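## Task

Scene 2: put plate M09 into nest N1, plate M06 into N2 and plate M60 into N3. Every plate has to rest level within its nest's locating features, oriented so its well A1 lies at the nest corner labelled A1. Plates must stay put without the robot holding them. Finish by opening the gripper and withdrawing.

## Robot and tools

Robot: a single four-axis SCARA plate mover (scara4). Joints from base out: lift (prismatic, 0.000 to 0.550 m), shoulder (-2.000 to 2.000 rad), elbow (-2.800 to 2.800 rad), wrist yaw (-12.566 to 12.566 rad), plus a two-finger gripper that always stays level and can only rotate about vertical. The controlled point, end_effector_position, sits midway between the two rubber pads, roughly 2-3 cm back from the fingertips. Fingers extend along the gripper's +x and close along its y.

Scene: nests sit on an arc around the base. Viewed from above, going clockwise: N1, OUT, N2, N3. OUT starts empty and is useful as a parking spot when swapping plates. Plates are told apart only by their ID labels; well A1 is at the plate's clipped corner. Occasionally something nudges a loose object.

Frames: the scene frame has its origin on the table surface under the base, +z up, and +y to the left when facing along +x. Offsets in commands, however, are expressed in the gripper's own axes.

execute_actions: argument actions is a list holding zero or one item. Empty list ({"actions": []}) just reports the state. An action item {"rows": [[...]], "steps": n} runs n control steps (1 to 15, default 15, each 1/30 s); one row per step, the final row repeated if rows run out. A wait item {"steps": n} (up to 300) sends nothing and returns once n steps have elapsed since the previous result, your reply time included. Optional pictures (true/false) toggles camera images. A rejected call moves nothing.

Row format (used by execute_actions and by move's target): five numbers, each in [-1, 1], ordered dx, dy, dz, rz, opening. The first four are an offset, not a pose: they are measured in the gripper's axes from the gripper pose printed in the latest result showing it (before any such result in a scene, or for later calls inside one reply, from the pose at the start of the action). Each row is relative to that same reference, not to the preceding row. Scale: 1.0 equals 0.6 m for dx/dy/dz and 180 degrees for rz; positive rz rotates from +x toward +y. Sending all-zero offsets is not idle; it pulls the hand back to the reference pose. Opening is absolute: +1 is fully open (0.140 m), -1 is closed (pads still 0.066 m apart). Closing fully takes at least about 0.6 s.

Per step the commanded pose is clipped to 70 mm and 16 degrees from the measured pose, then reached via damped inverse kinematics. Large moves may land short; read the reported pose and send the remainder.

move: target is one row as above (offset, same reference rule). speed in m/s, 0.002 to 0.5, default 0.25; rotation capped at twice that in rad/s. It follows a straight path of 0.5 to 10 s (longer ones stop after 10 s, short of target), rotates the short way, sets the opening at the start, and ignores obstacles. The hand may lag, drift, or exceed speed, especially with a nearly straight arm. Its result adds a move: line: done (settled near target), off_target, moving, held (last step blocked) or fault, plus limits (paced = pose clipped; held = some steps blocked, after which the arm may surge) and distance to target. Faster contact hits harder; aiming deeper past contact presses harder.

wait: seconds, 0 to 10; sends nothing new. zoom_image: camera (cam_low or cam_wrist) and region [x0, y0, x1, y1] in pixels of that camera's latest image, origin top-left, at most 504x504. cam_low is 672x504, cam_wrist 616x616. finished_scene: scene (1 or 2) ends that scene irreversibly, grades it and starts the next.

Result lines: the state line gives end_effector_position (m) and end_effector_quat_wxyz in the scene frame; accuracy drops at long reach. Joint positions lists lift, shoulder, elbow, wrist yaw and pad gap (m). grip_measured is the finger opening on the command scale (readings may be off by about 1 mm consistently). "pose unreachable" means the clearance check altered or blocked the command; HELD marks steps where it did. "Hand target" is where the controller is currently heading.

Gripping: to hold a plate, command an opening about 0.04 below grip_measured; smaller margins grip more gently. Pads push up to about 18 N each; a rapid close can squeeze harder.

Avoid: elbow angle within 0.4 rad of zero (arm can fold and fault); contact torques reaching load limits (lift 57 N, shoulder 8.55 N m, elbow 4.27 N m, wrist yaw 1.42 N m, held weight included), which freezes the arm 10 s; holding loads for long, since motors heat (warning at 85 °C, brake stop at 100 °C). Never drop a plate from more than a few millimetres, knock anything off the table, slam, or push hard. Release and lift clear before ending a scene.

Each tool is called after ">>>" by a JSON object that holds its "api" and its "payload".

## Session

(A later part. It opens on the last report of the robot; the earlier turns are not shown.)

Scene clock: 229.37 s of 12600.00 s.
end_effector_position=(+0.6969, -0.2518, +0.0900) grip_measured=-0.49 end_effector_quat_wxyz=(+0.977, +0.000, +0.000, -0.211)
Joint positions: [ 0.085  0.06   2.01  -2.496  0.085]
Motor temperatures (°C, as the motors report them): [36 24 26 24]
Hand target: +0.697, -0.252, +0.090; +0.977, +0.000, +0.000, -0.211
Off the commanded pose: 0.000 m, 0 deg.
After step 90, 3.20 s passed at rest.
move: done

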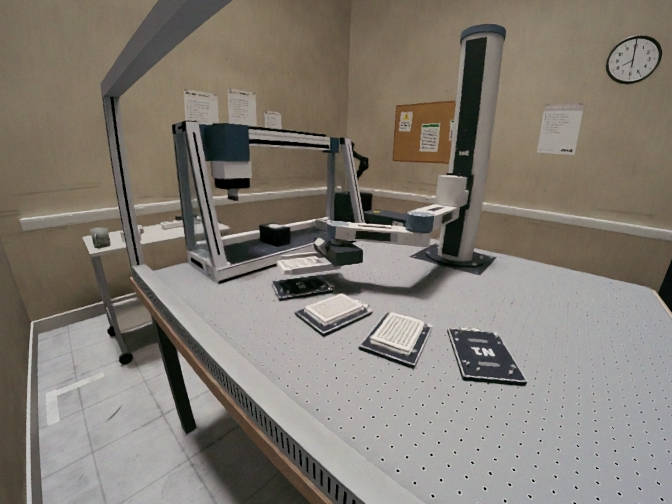

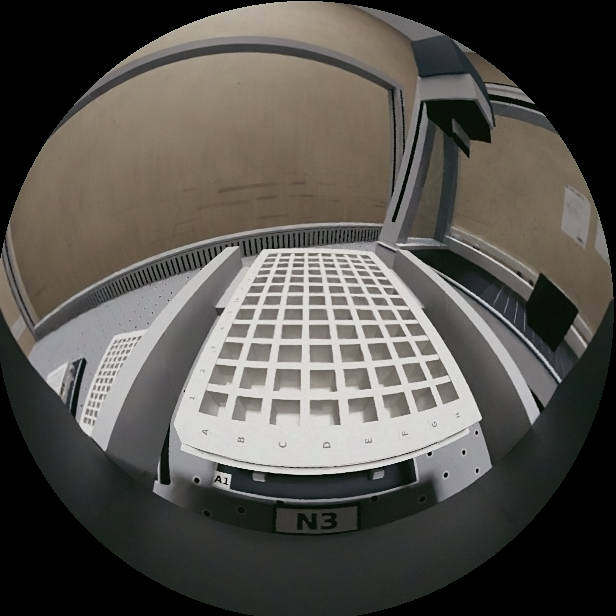

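>>> {"api": "move", "payload": {"target": [0.001, 0, -0.08, -0.006, -0.6], "speed": 0.1}}

>>> {"api": "move", "payload": {"target": [0, 0, -0.016, 0, -0.6], "speed": 0.02}}

Scene clock: 242.67 s of 12600.00 s.
end_effector_position=(+0.6974, -0.2521, +0.0419) grip_measured=-0.49 end_effector_quat_wxyz=(+0.975, +0.000, +0.000, -0.221)
Joint positions: [ 0.037  0.064  2.014 -2.523  0.085]
Motor temperatures (°C, as the motors report them): [36 24 26 24]
Hand target: +0.697, -0.252, +0.042; +0.975, +0.000, +0.000, -0.220
Off the commanded pose: 0.000 m, 0 deg.
After step 90, 9.53 s passed at rest.
move: done

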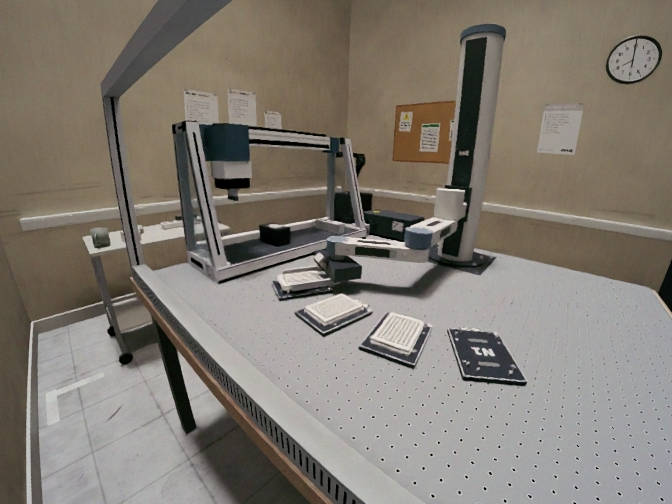

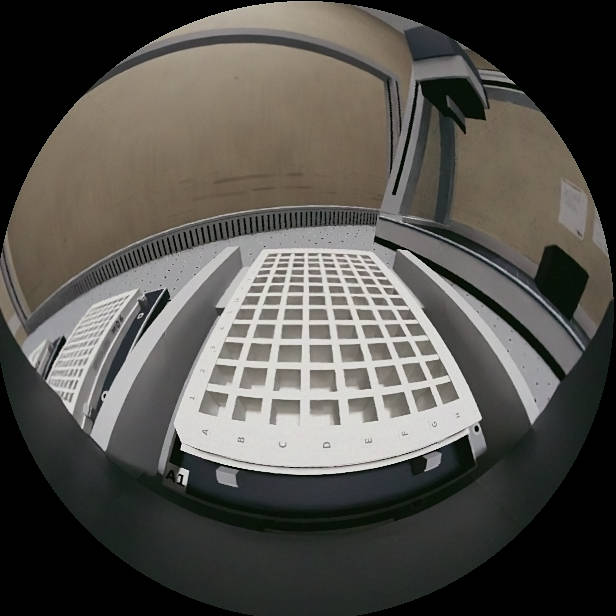

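Scene clock: 243.37 s of 12600.00 s.
end_effector_position=(+0.6974, -0.2521, +0.0323) grip_measured=-0.49 end_effector_quat_wxyz=(+0.975, +0.000, +0.000, -0.220)
Joint positions: [ 0.027  0.064  2.014 -2.522  0.085]
Motor temperatures (°C, as the motors report them): [36 24 26 24]
Hand target: +0.697, -0.252, +0.032; +0.975, +0.000, +0.000, -0.221
Off the commanded pose: 0.000 m, 0 deg.
move: done

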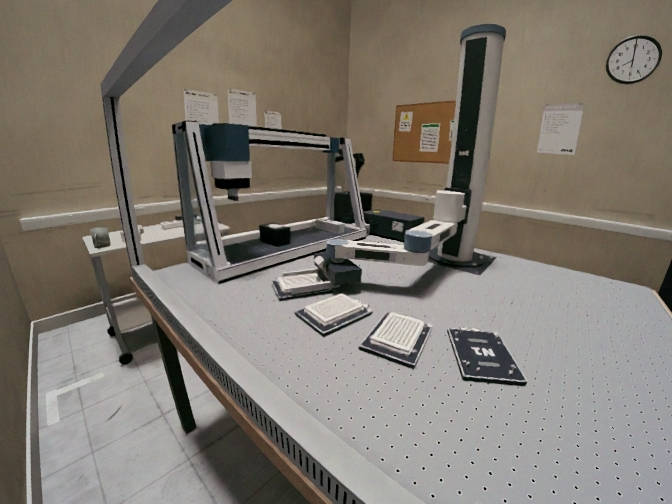

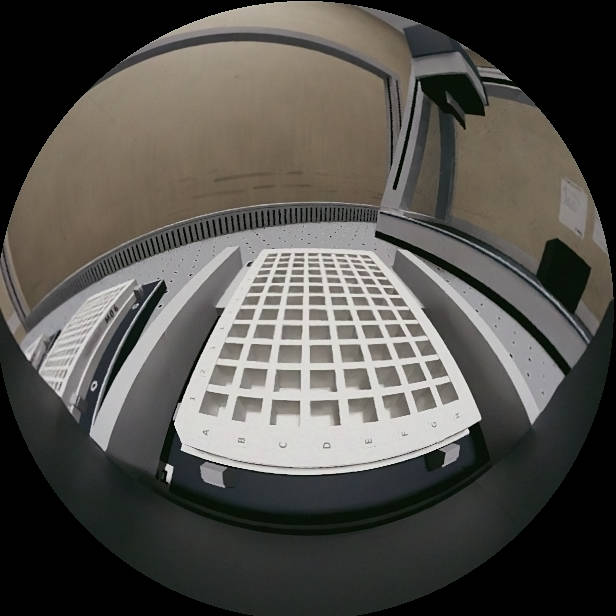

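>>> {"api": "move", "payload": {"target": [0, 0, 0, 0, 0.0], "speed": 0.05}}

>>> {"api": "move", "payload": {"target": [0, 0, 0.096, 0, 0.0], "speed": 0.2}}

>>> {"api": "move", "payload": {"target": [-0.2305, 0.5645, 0, 0.2117, 0.0], "speed": 0.35}}

Scene clock: 251.37 s of 12600.00 s.
end_effector_position=(+0.6974, -0.2521, +0.0323) grip_measured=+0.00 end_effector_quat_wxyz=(+0.975, +0.000, +0.000, -0.220)
Joint positions: [ 0.027  0.064  2.014 -2.522  0.103]
Motor temperatures (°C, as the motors report them): [36 24 26 24]
Hand target: +0.697, -0.252, +0.032; +0.975, +0.000, +0.000, -0.220
Off the commanded pose: 0.000 m, 0 deg.
After step 90, 4.30 s passed at rest.
move: done

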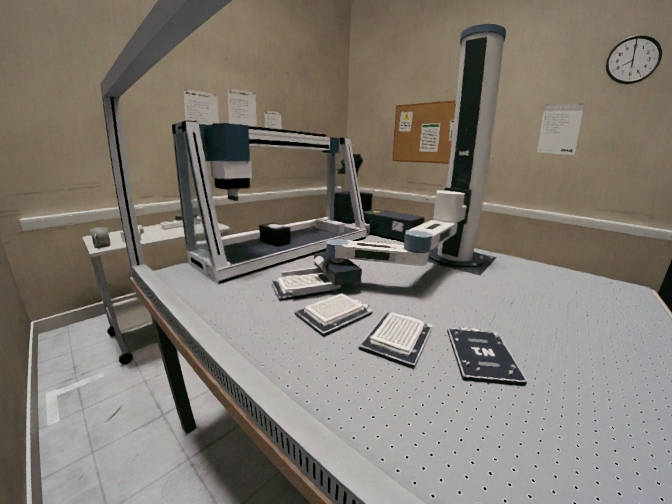

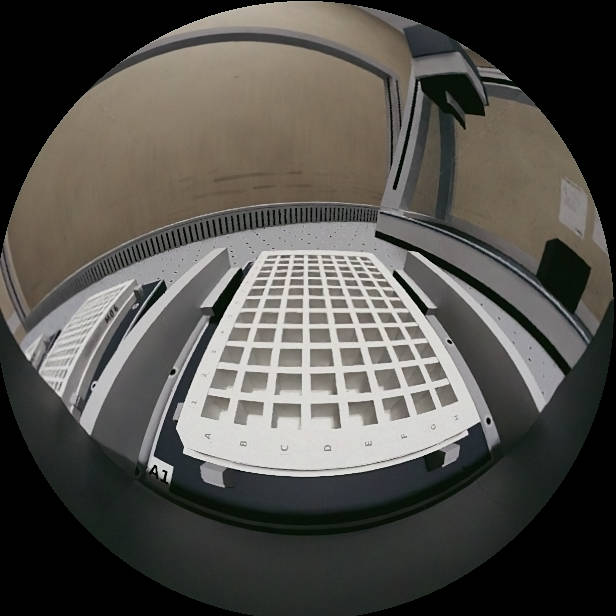

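Scene clock: 252.10 s of 12600.00 s.
end_effector_position=(+0.6974, -0.2520, +0.0900) grip_measured=+0.00 end_effector_quat_wxyz=(+0.975, +0.000, +0.000, -0.220)
Joint positions: [ 0.085  0.064  2.014 -2.522  0.103]
Motor temperatures (°C, as the motors report them): [36 24 26 24]
Hand target: +0.697, -0.252, +0.090; +0.975, +0.000, +0.000, -0.220
Off the commanded pose: 0.000 m, 0 deg.
move: done

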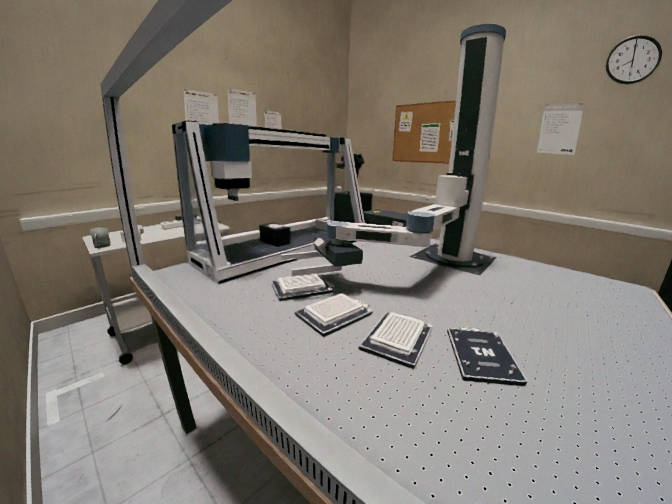

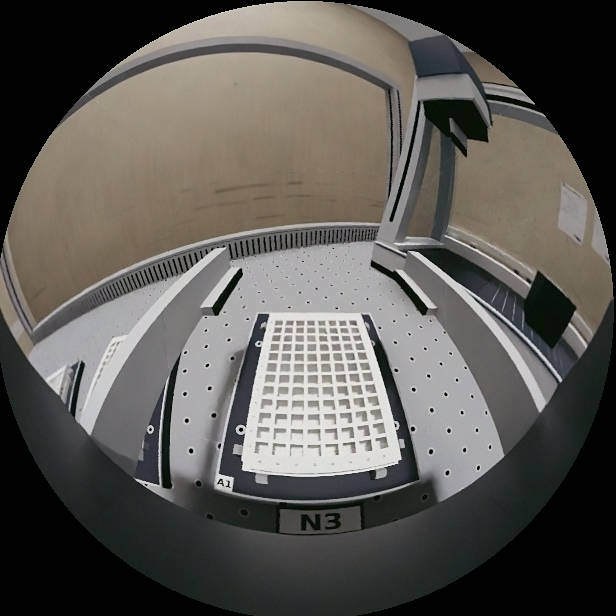

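Scene clock: 253.57 s of 12600.00 s.
end_effector_position=(+0.7180, +0.1134, +0.0900) grip_measured=+0.00 end_effector_quat_wxyz=(+0.994, +0.000, +0.000, +0.111)
Joint positions: [ 0.085  0.792  1.842 -2.412  0.103]
Motor temperatures (°C, as the motors report them): [36 24 26 24]
Hand target: +0.718, +0.113, +0.090; +0.994, +0.000, +0.000, +0.110
Off the commanded pose: 0.000 m, 0 deg.
move: done

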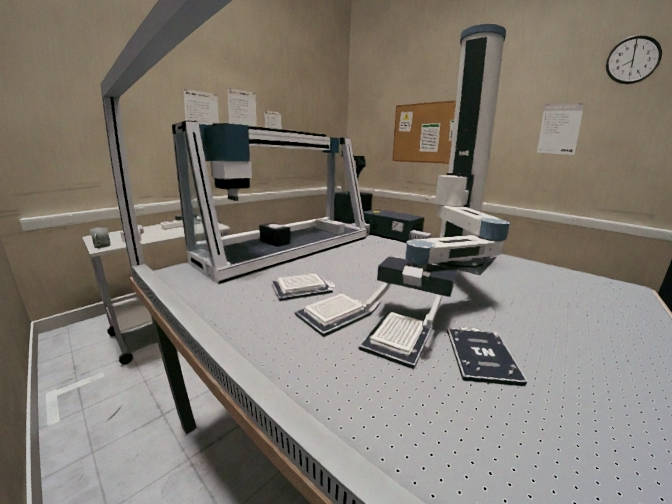

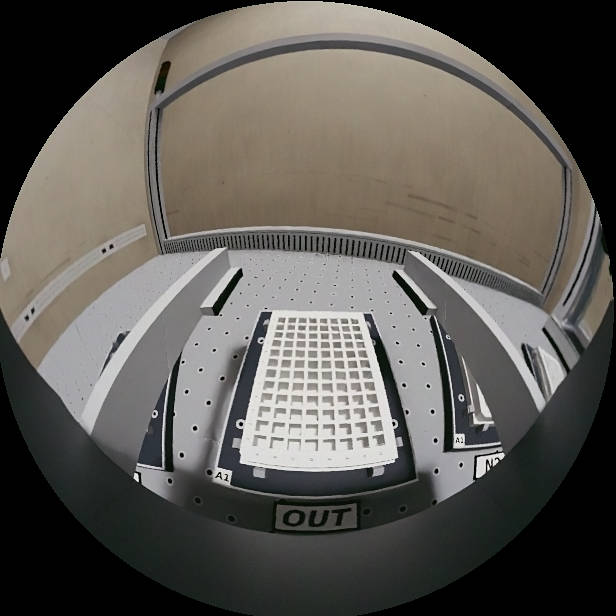

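>>> {"api": "move", "payload": {"target": [0, 0, -0.098, 0, 0.0], "speed": 0.12}}

>>> {"api": "move", "payload": {"target": [0, 0, 0, 0, -0.6], "speed": 0.05}}

>>> {"api": "move", "payload": {"target": [0, 0, 0.098, 0, -0.6], "speed": 0.15}}

>>> {"api": "zoom_image", "payload": {"camera": "cam_wrist", "region": [140, 400, 500, 540]}}

Scene clock: 262.07 s of 12600.00 s.
end_effector_position=(+0.7180, +0.1134, +0.0311) grip_measured=+0.00 end_effector_quat_wxyz=(+0.994, +0.000, +0.000, +0.111)
Joint positions: [ 0.026  0.792  1.842 -2.412  0.103]
Motor temperatures (°C, as the motors report them): [36 24 26 24]
Hand target: +0.718, +0.113, +0.031; +0.994, +0.000, +0.000, +0.111
Off the commanded pose: 0.000 m, 0 deg.
After step 90, 4.70 s passed at rest.
move: done

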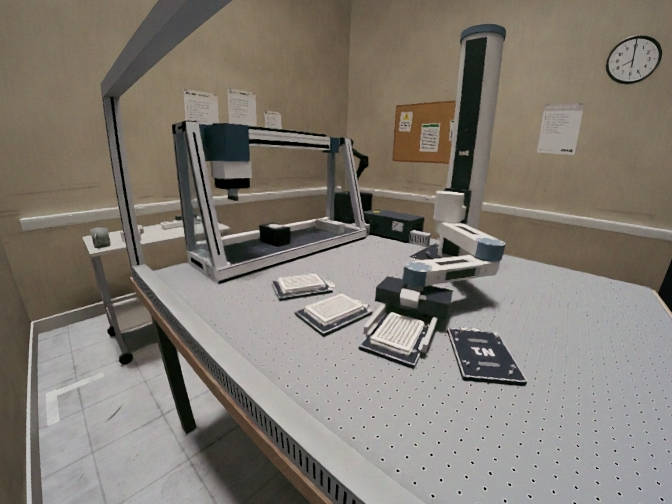

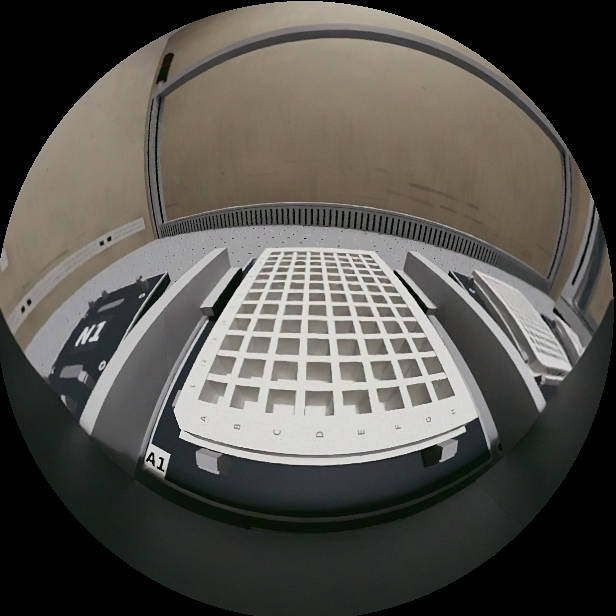

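Scene clock: 262.57 s of 12600.00 s.
end_effector_position=(+0.7181, +0.1130, +0.0311) grip_measured=-0.49 end_effector_quat_wxyz=(+0.994, +0.000, +0.000, +0.110)
Joint positions: [ 0.026  0.792  1.842 -2.413  0.085]
Motor temperatures (°C, as the motors report them): [36 24 26 24]
Hand target: +0.718, +0.113, +0.031; +0.994, +0.000, +0.000, +0.111
Off the commanded pose: 0.000 m, 0 deg.
move: done

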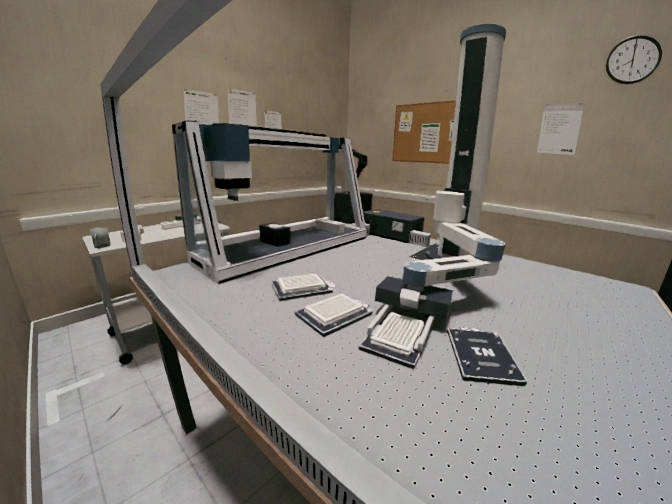

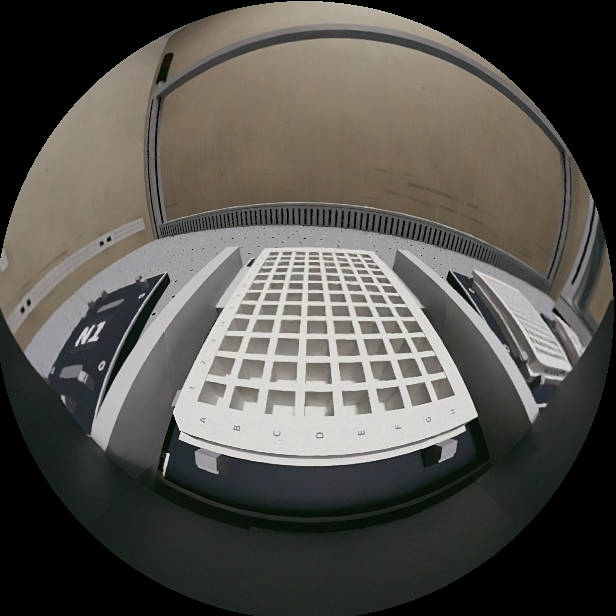

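Scene clock: 263.30 s of 12600.00 s.
end_effector_position=(+0.7181, +0.1130, +0.0899) grip_measured=-0.49 end_effector_quat_wxyz=(+0.994, +0.000, +0.000, +0.110)
Joint positions: [ 0.085  0.792  1.842 -2.413  0.085]
Motor temperatures (°C, as the motors report them): [36 24 26 24]
Hand target: +0.718, +0.113, +0.090; +0.994, +0.000, +0.000, +0.110
Off the commanded pose: 0.000 m, 0 deg.
move: done

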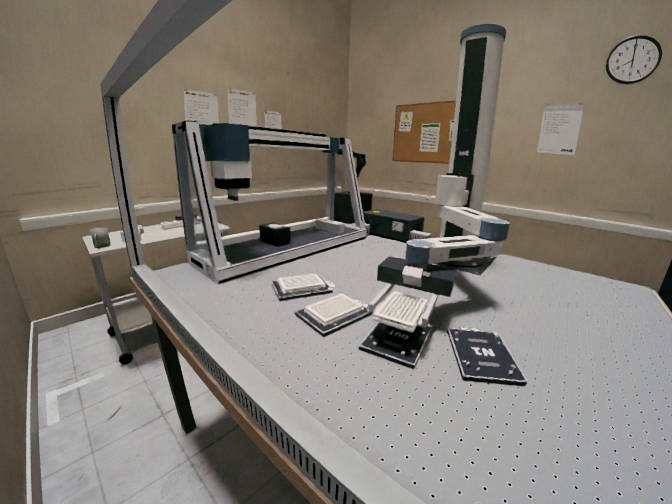

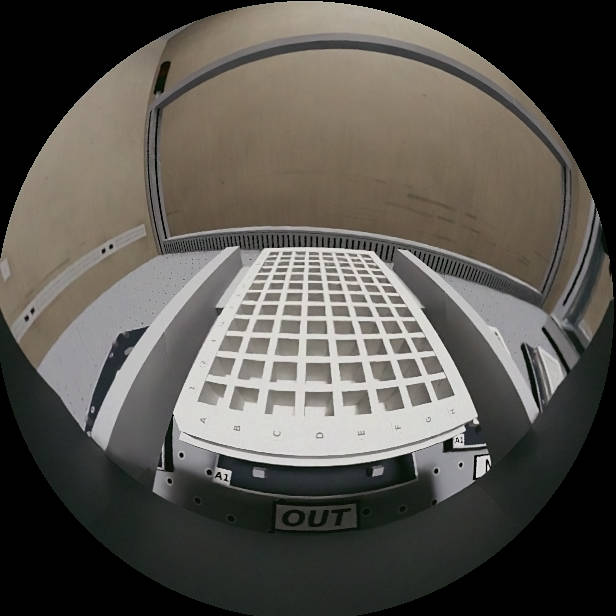

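Region (140, 400, 500, 540) of cam_wrist's 616x616 image, scaled by 1.400, with more detail than that image has.

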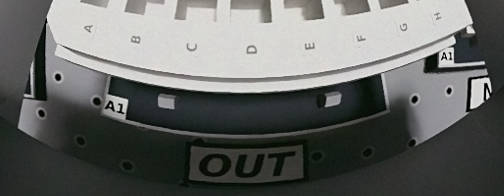

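>>> {"api": "move", "payload": {"target": [-0.046, 0.3105, 0, 0.1136, -0.6], "speed": 0.3}}

>>> {"api": "zoom_image", "payload": {"camera": "cam_wrist", "region": [140, 400, 500, 540]}}

Scene clock: 278.63 s of 12600.00 s.
end_effector_position=(+0.6504, +0.2890, +0.0899) grip_measured=-0.49 end_effector_quat_wxyz=(+0.959, +0.000, +0.000, +0.285)
Joint positions: [ 0.085  1.122  1.853 -2.398  0.085]
Motor temperatures (°C, as the motors report them): [36 24 26 24]
Hand target: +0.650, +0.289, +0.090; +0.959, +0.000, +0.000, +0.285
Off the commanded pose: 0.000 m, 0 deg.
After step 90, 11.33 s passed at rest.
move: done

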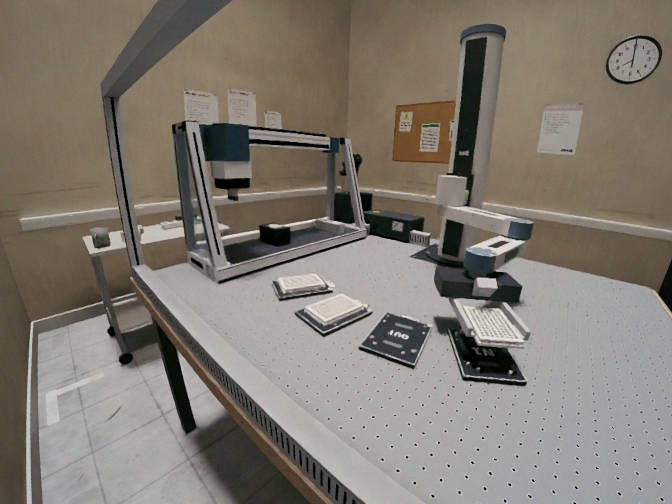

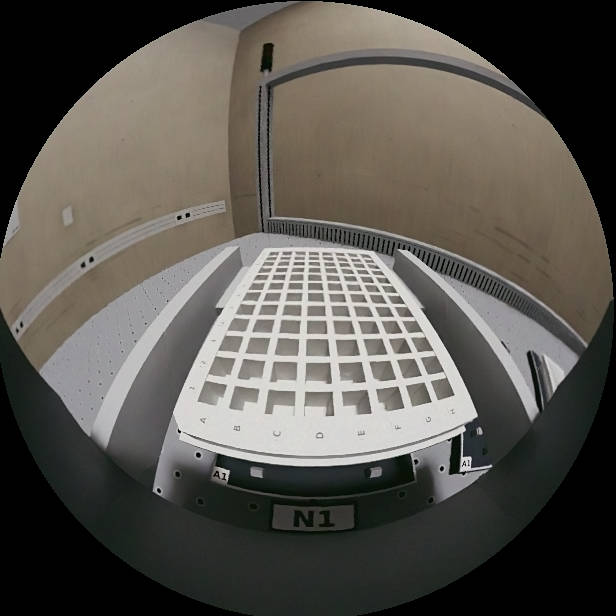

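Region (140, 400, 500, 540) of cam_wrist's 616x616 image, scaled by 1.400, with more detail than that image has.

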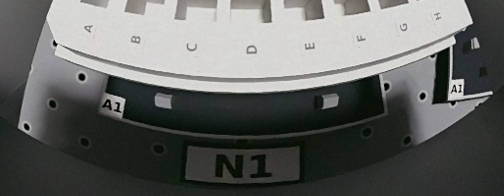

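>>> {"api": "move", "payload": {"target": [0, 0.002, -0.08, -0.0015, -0.6], "speed": 0.1}}

>>> {"api": "move", "payload": {"target": [0, 0, -0.016, 0, -0.6], "speed": 0.02}}

Scene clock: 286.60 s of 12600.00 s.
end_effector_position=(+0.6497, +0.2901, +0.0419) grip_measured=-0.49 end_effector_quat_wxyz=(+0.959, +0.000, +0.000, +0.283)
Joint positions: [ 0.037  1.127  1.853 -2.406  0.085]
Motor temperatures (°C, as the motors report them): [36 24 26 24]
Hand target: +0.650, +0.290, +0.042; +0.959, +0.000, +0.000, +0.283
Off the commanded pose: 0.000 m, 0 deg.
After step 90, 4.20 s passed at rest.
move: done

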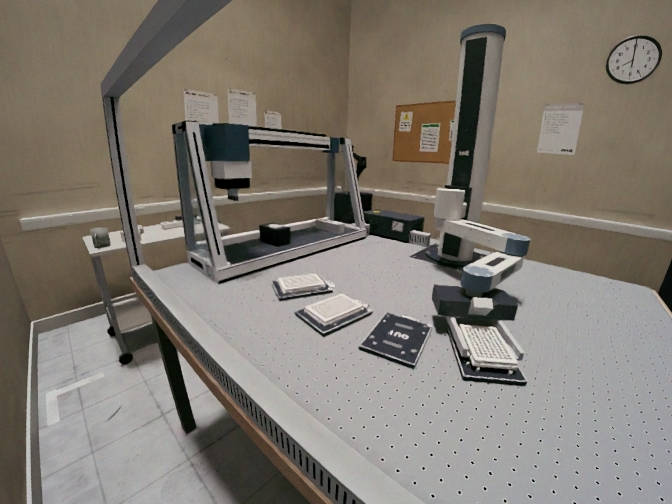

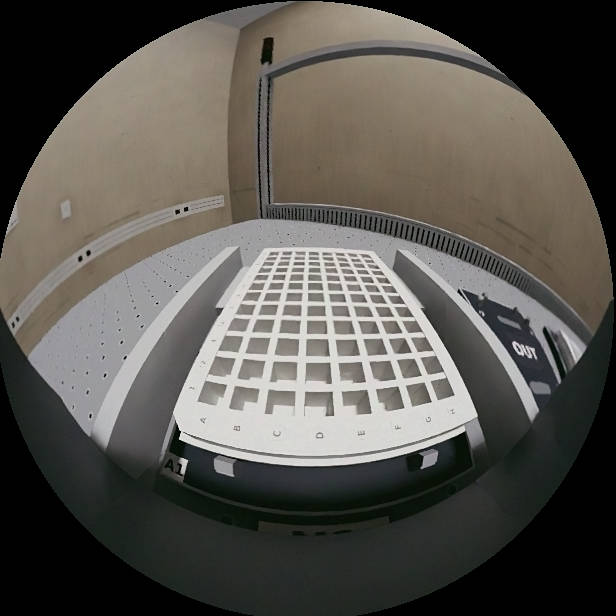

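Scene clock: 287.30 s of 12600.00 s.
end_effector_position=(+0.6502, +0.2892, +0.0322) grip_measured=-0.49 end_effector_quat_wxyz=(+0.960, +0.000, +0.000, +0.281)
Joint positions: [ 0.027  1.126  1.852 -2.409  0.085]
Motor temperatures (°C, as the motors report them): [36 24 26 24]
Hand target: +0.650, +0.290, +0.032; +0.959, +0.000, +0.000, +0.283
Off the commanded pose: 0.001 m, 0 deg.
move: done

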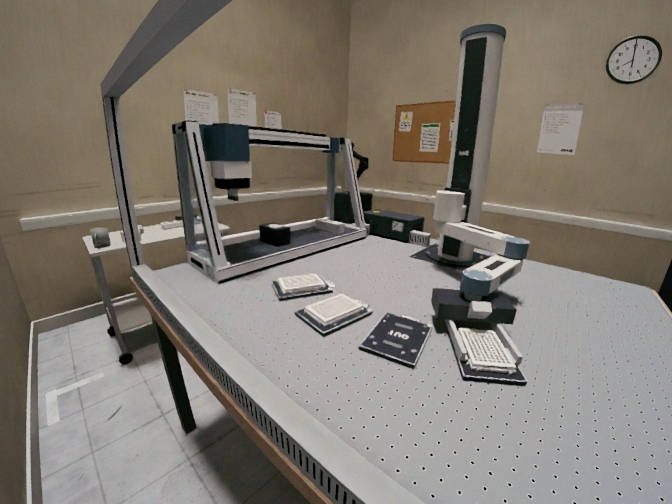

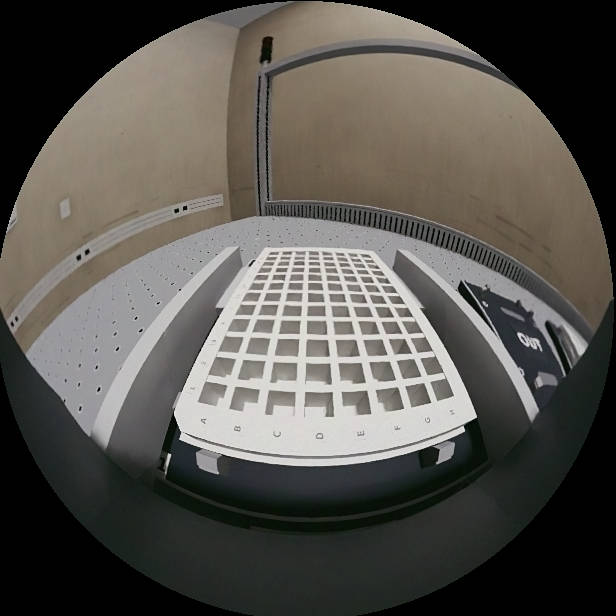

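>>> {"api": "move", "payload": {"target": [0, 0, 0, 0, 0.0], "speed": 0.05}}

>>> {"api": "move", "payload": {"target": [0, 0, 0.096, 0, 0.0], "speed": 0.2}}

>>> {"api": "zoom_image", "payload": {"camera": "cam_wrist", "region": [180, 290, 460, 510]}}

Scene clock: 293.40 s of 12600.00 s.
end_effector_position=(+0.6503, +0.2890, +0.0322) grip_measured=+0.00 end_effector_quat_wxyz=(+0.960, +0.000, +0.000, +0.281)
Joint positions: [ 0.027  1.126  1.852 -2.409  0.103]
Motor temperatures (°C, as the motors report them): [36 24 26 24]
Hand target: +0.650, +0.289, +0.032; +0.960, +0.000, +0.000, +0.281
Off the commanded pose: 0.000 m, 0 deg.
After step 90, 2.40 s passed at rest.
move: done

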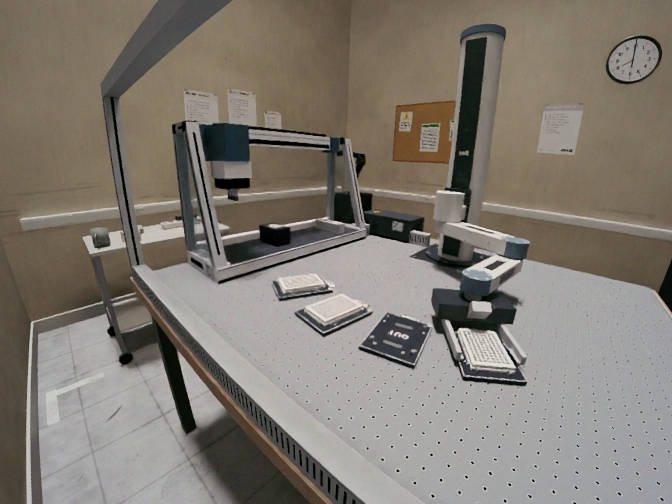

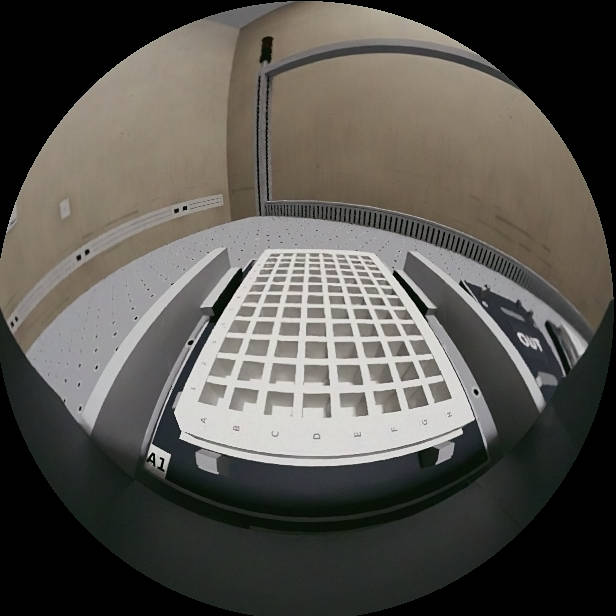

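Scene clock: 294.13 s of 12600.00 s.
end_effector_position=(+0.6503, +0.2890, +0.0899) grip_measured=+0.00 end_effector_quat_wxyz=(+0.960, +0.000, +0.000, +0.281)
Joint positions: [ 0.085  1.126  1.852 -2.409  0.103]
Motor temperatures (°C, as the motors report them): [36 24 26 24]
Hand target: +0.650, +0.289, +0.090; +0.960, +0.000, +0.000, +0.281
Off the commanded pose: 0.000 m, 0 deg.
move: done

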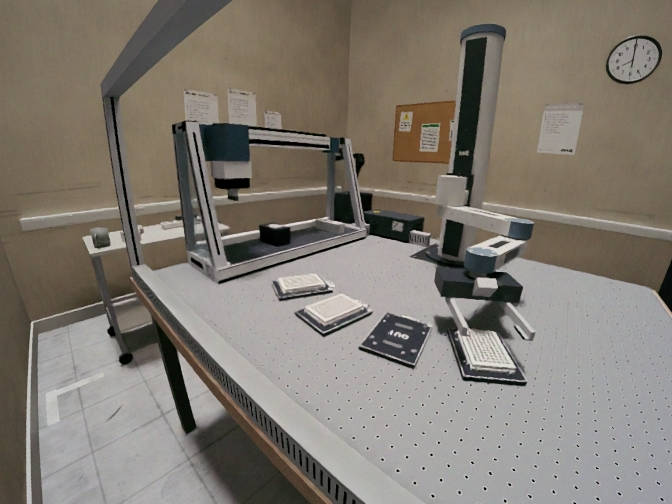

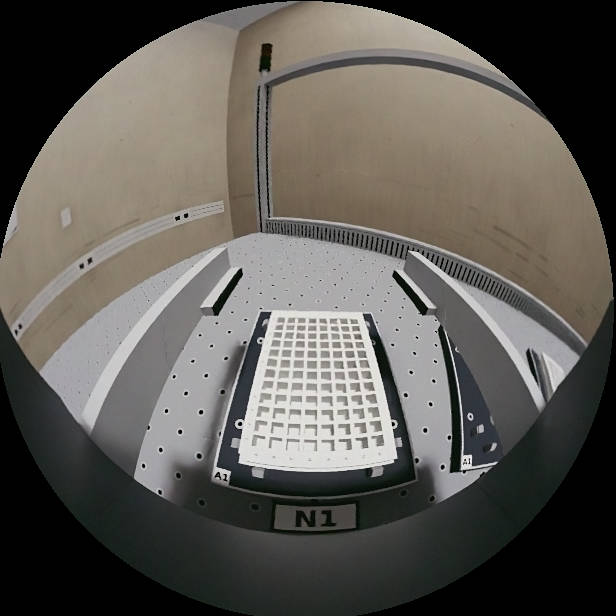

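Region (180, 290, 460, 510) of cam_wrist's 616x616 image, scaled by 1.800, with more detail than that image has; it fills the top 396 rows of this view, and the rest is white.

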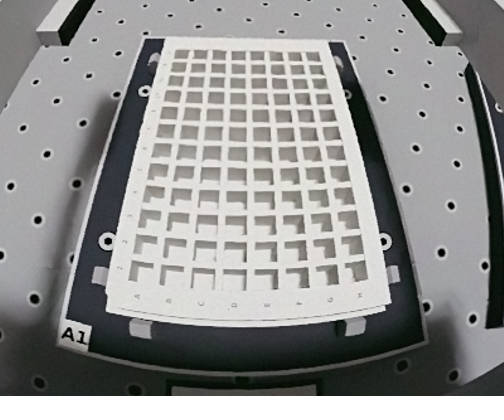

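>>> {"api": "execute_actions", "payload": {"actions": []}}

Scene clock: 299.57 s of 12600.00 s.
end_effector_position=(+0.6503, +0.2890, +0.0899) grip_measured=+0.00 end_effector_quat_wxyz=(+0.960, +0.000, +0.000, +0.281)
Joint positions: [ 0.085  1.126  1.852 -2.409  0.103]
Motor temperatures (°C, as the motors report them): [36 24 26 24]
Hand target: +0.650, +0.289, +0.090; +0.960, +0.000, +0.000, +0.281
Off the commanded pose: 0.000 m, 0 deg.
Steps of this call (steps 1 to 90: nothing new was sent; then 2.43 s passed at rest). Readings (end_effector_position):
1: (+0.6503, +0.2890, +0.0899)
2: (+0.6503, +0.2890, +0.0899)
4: (+0.6503, +0.2890, +0.0899)
8: (+0.6503, +0.2890, +0.0899)
90: the state above

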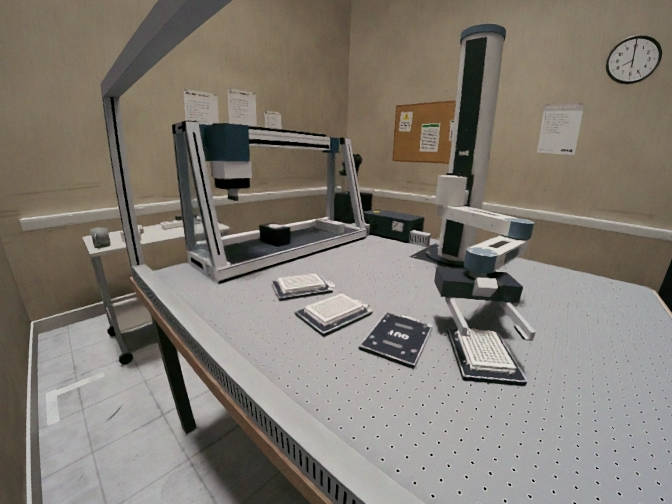

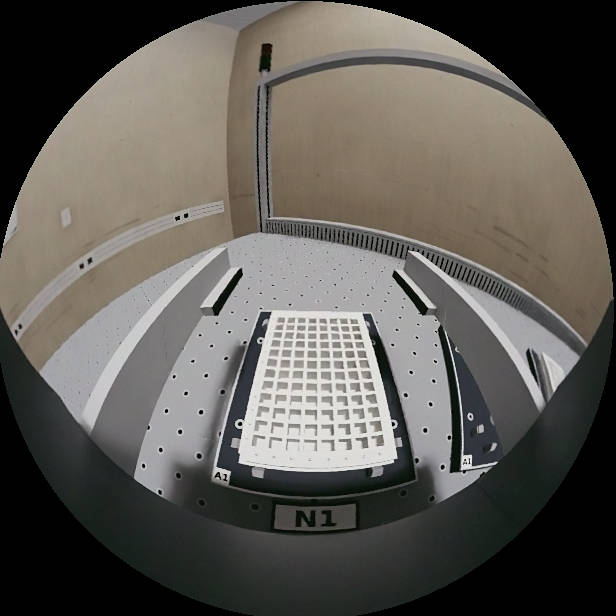

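Everything looks in place; ending the scene.

>>> {"api": "finished_scene", "payload": {"scene": 2}}

The scene is finished: the task was done.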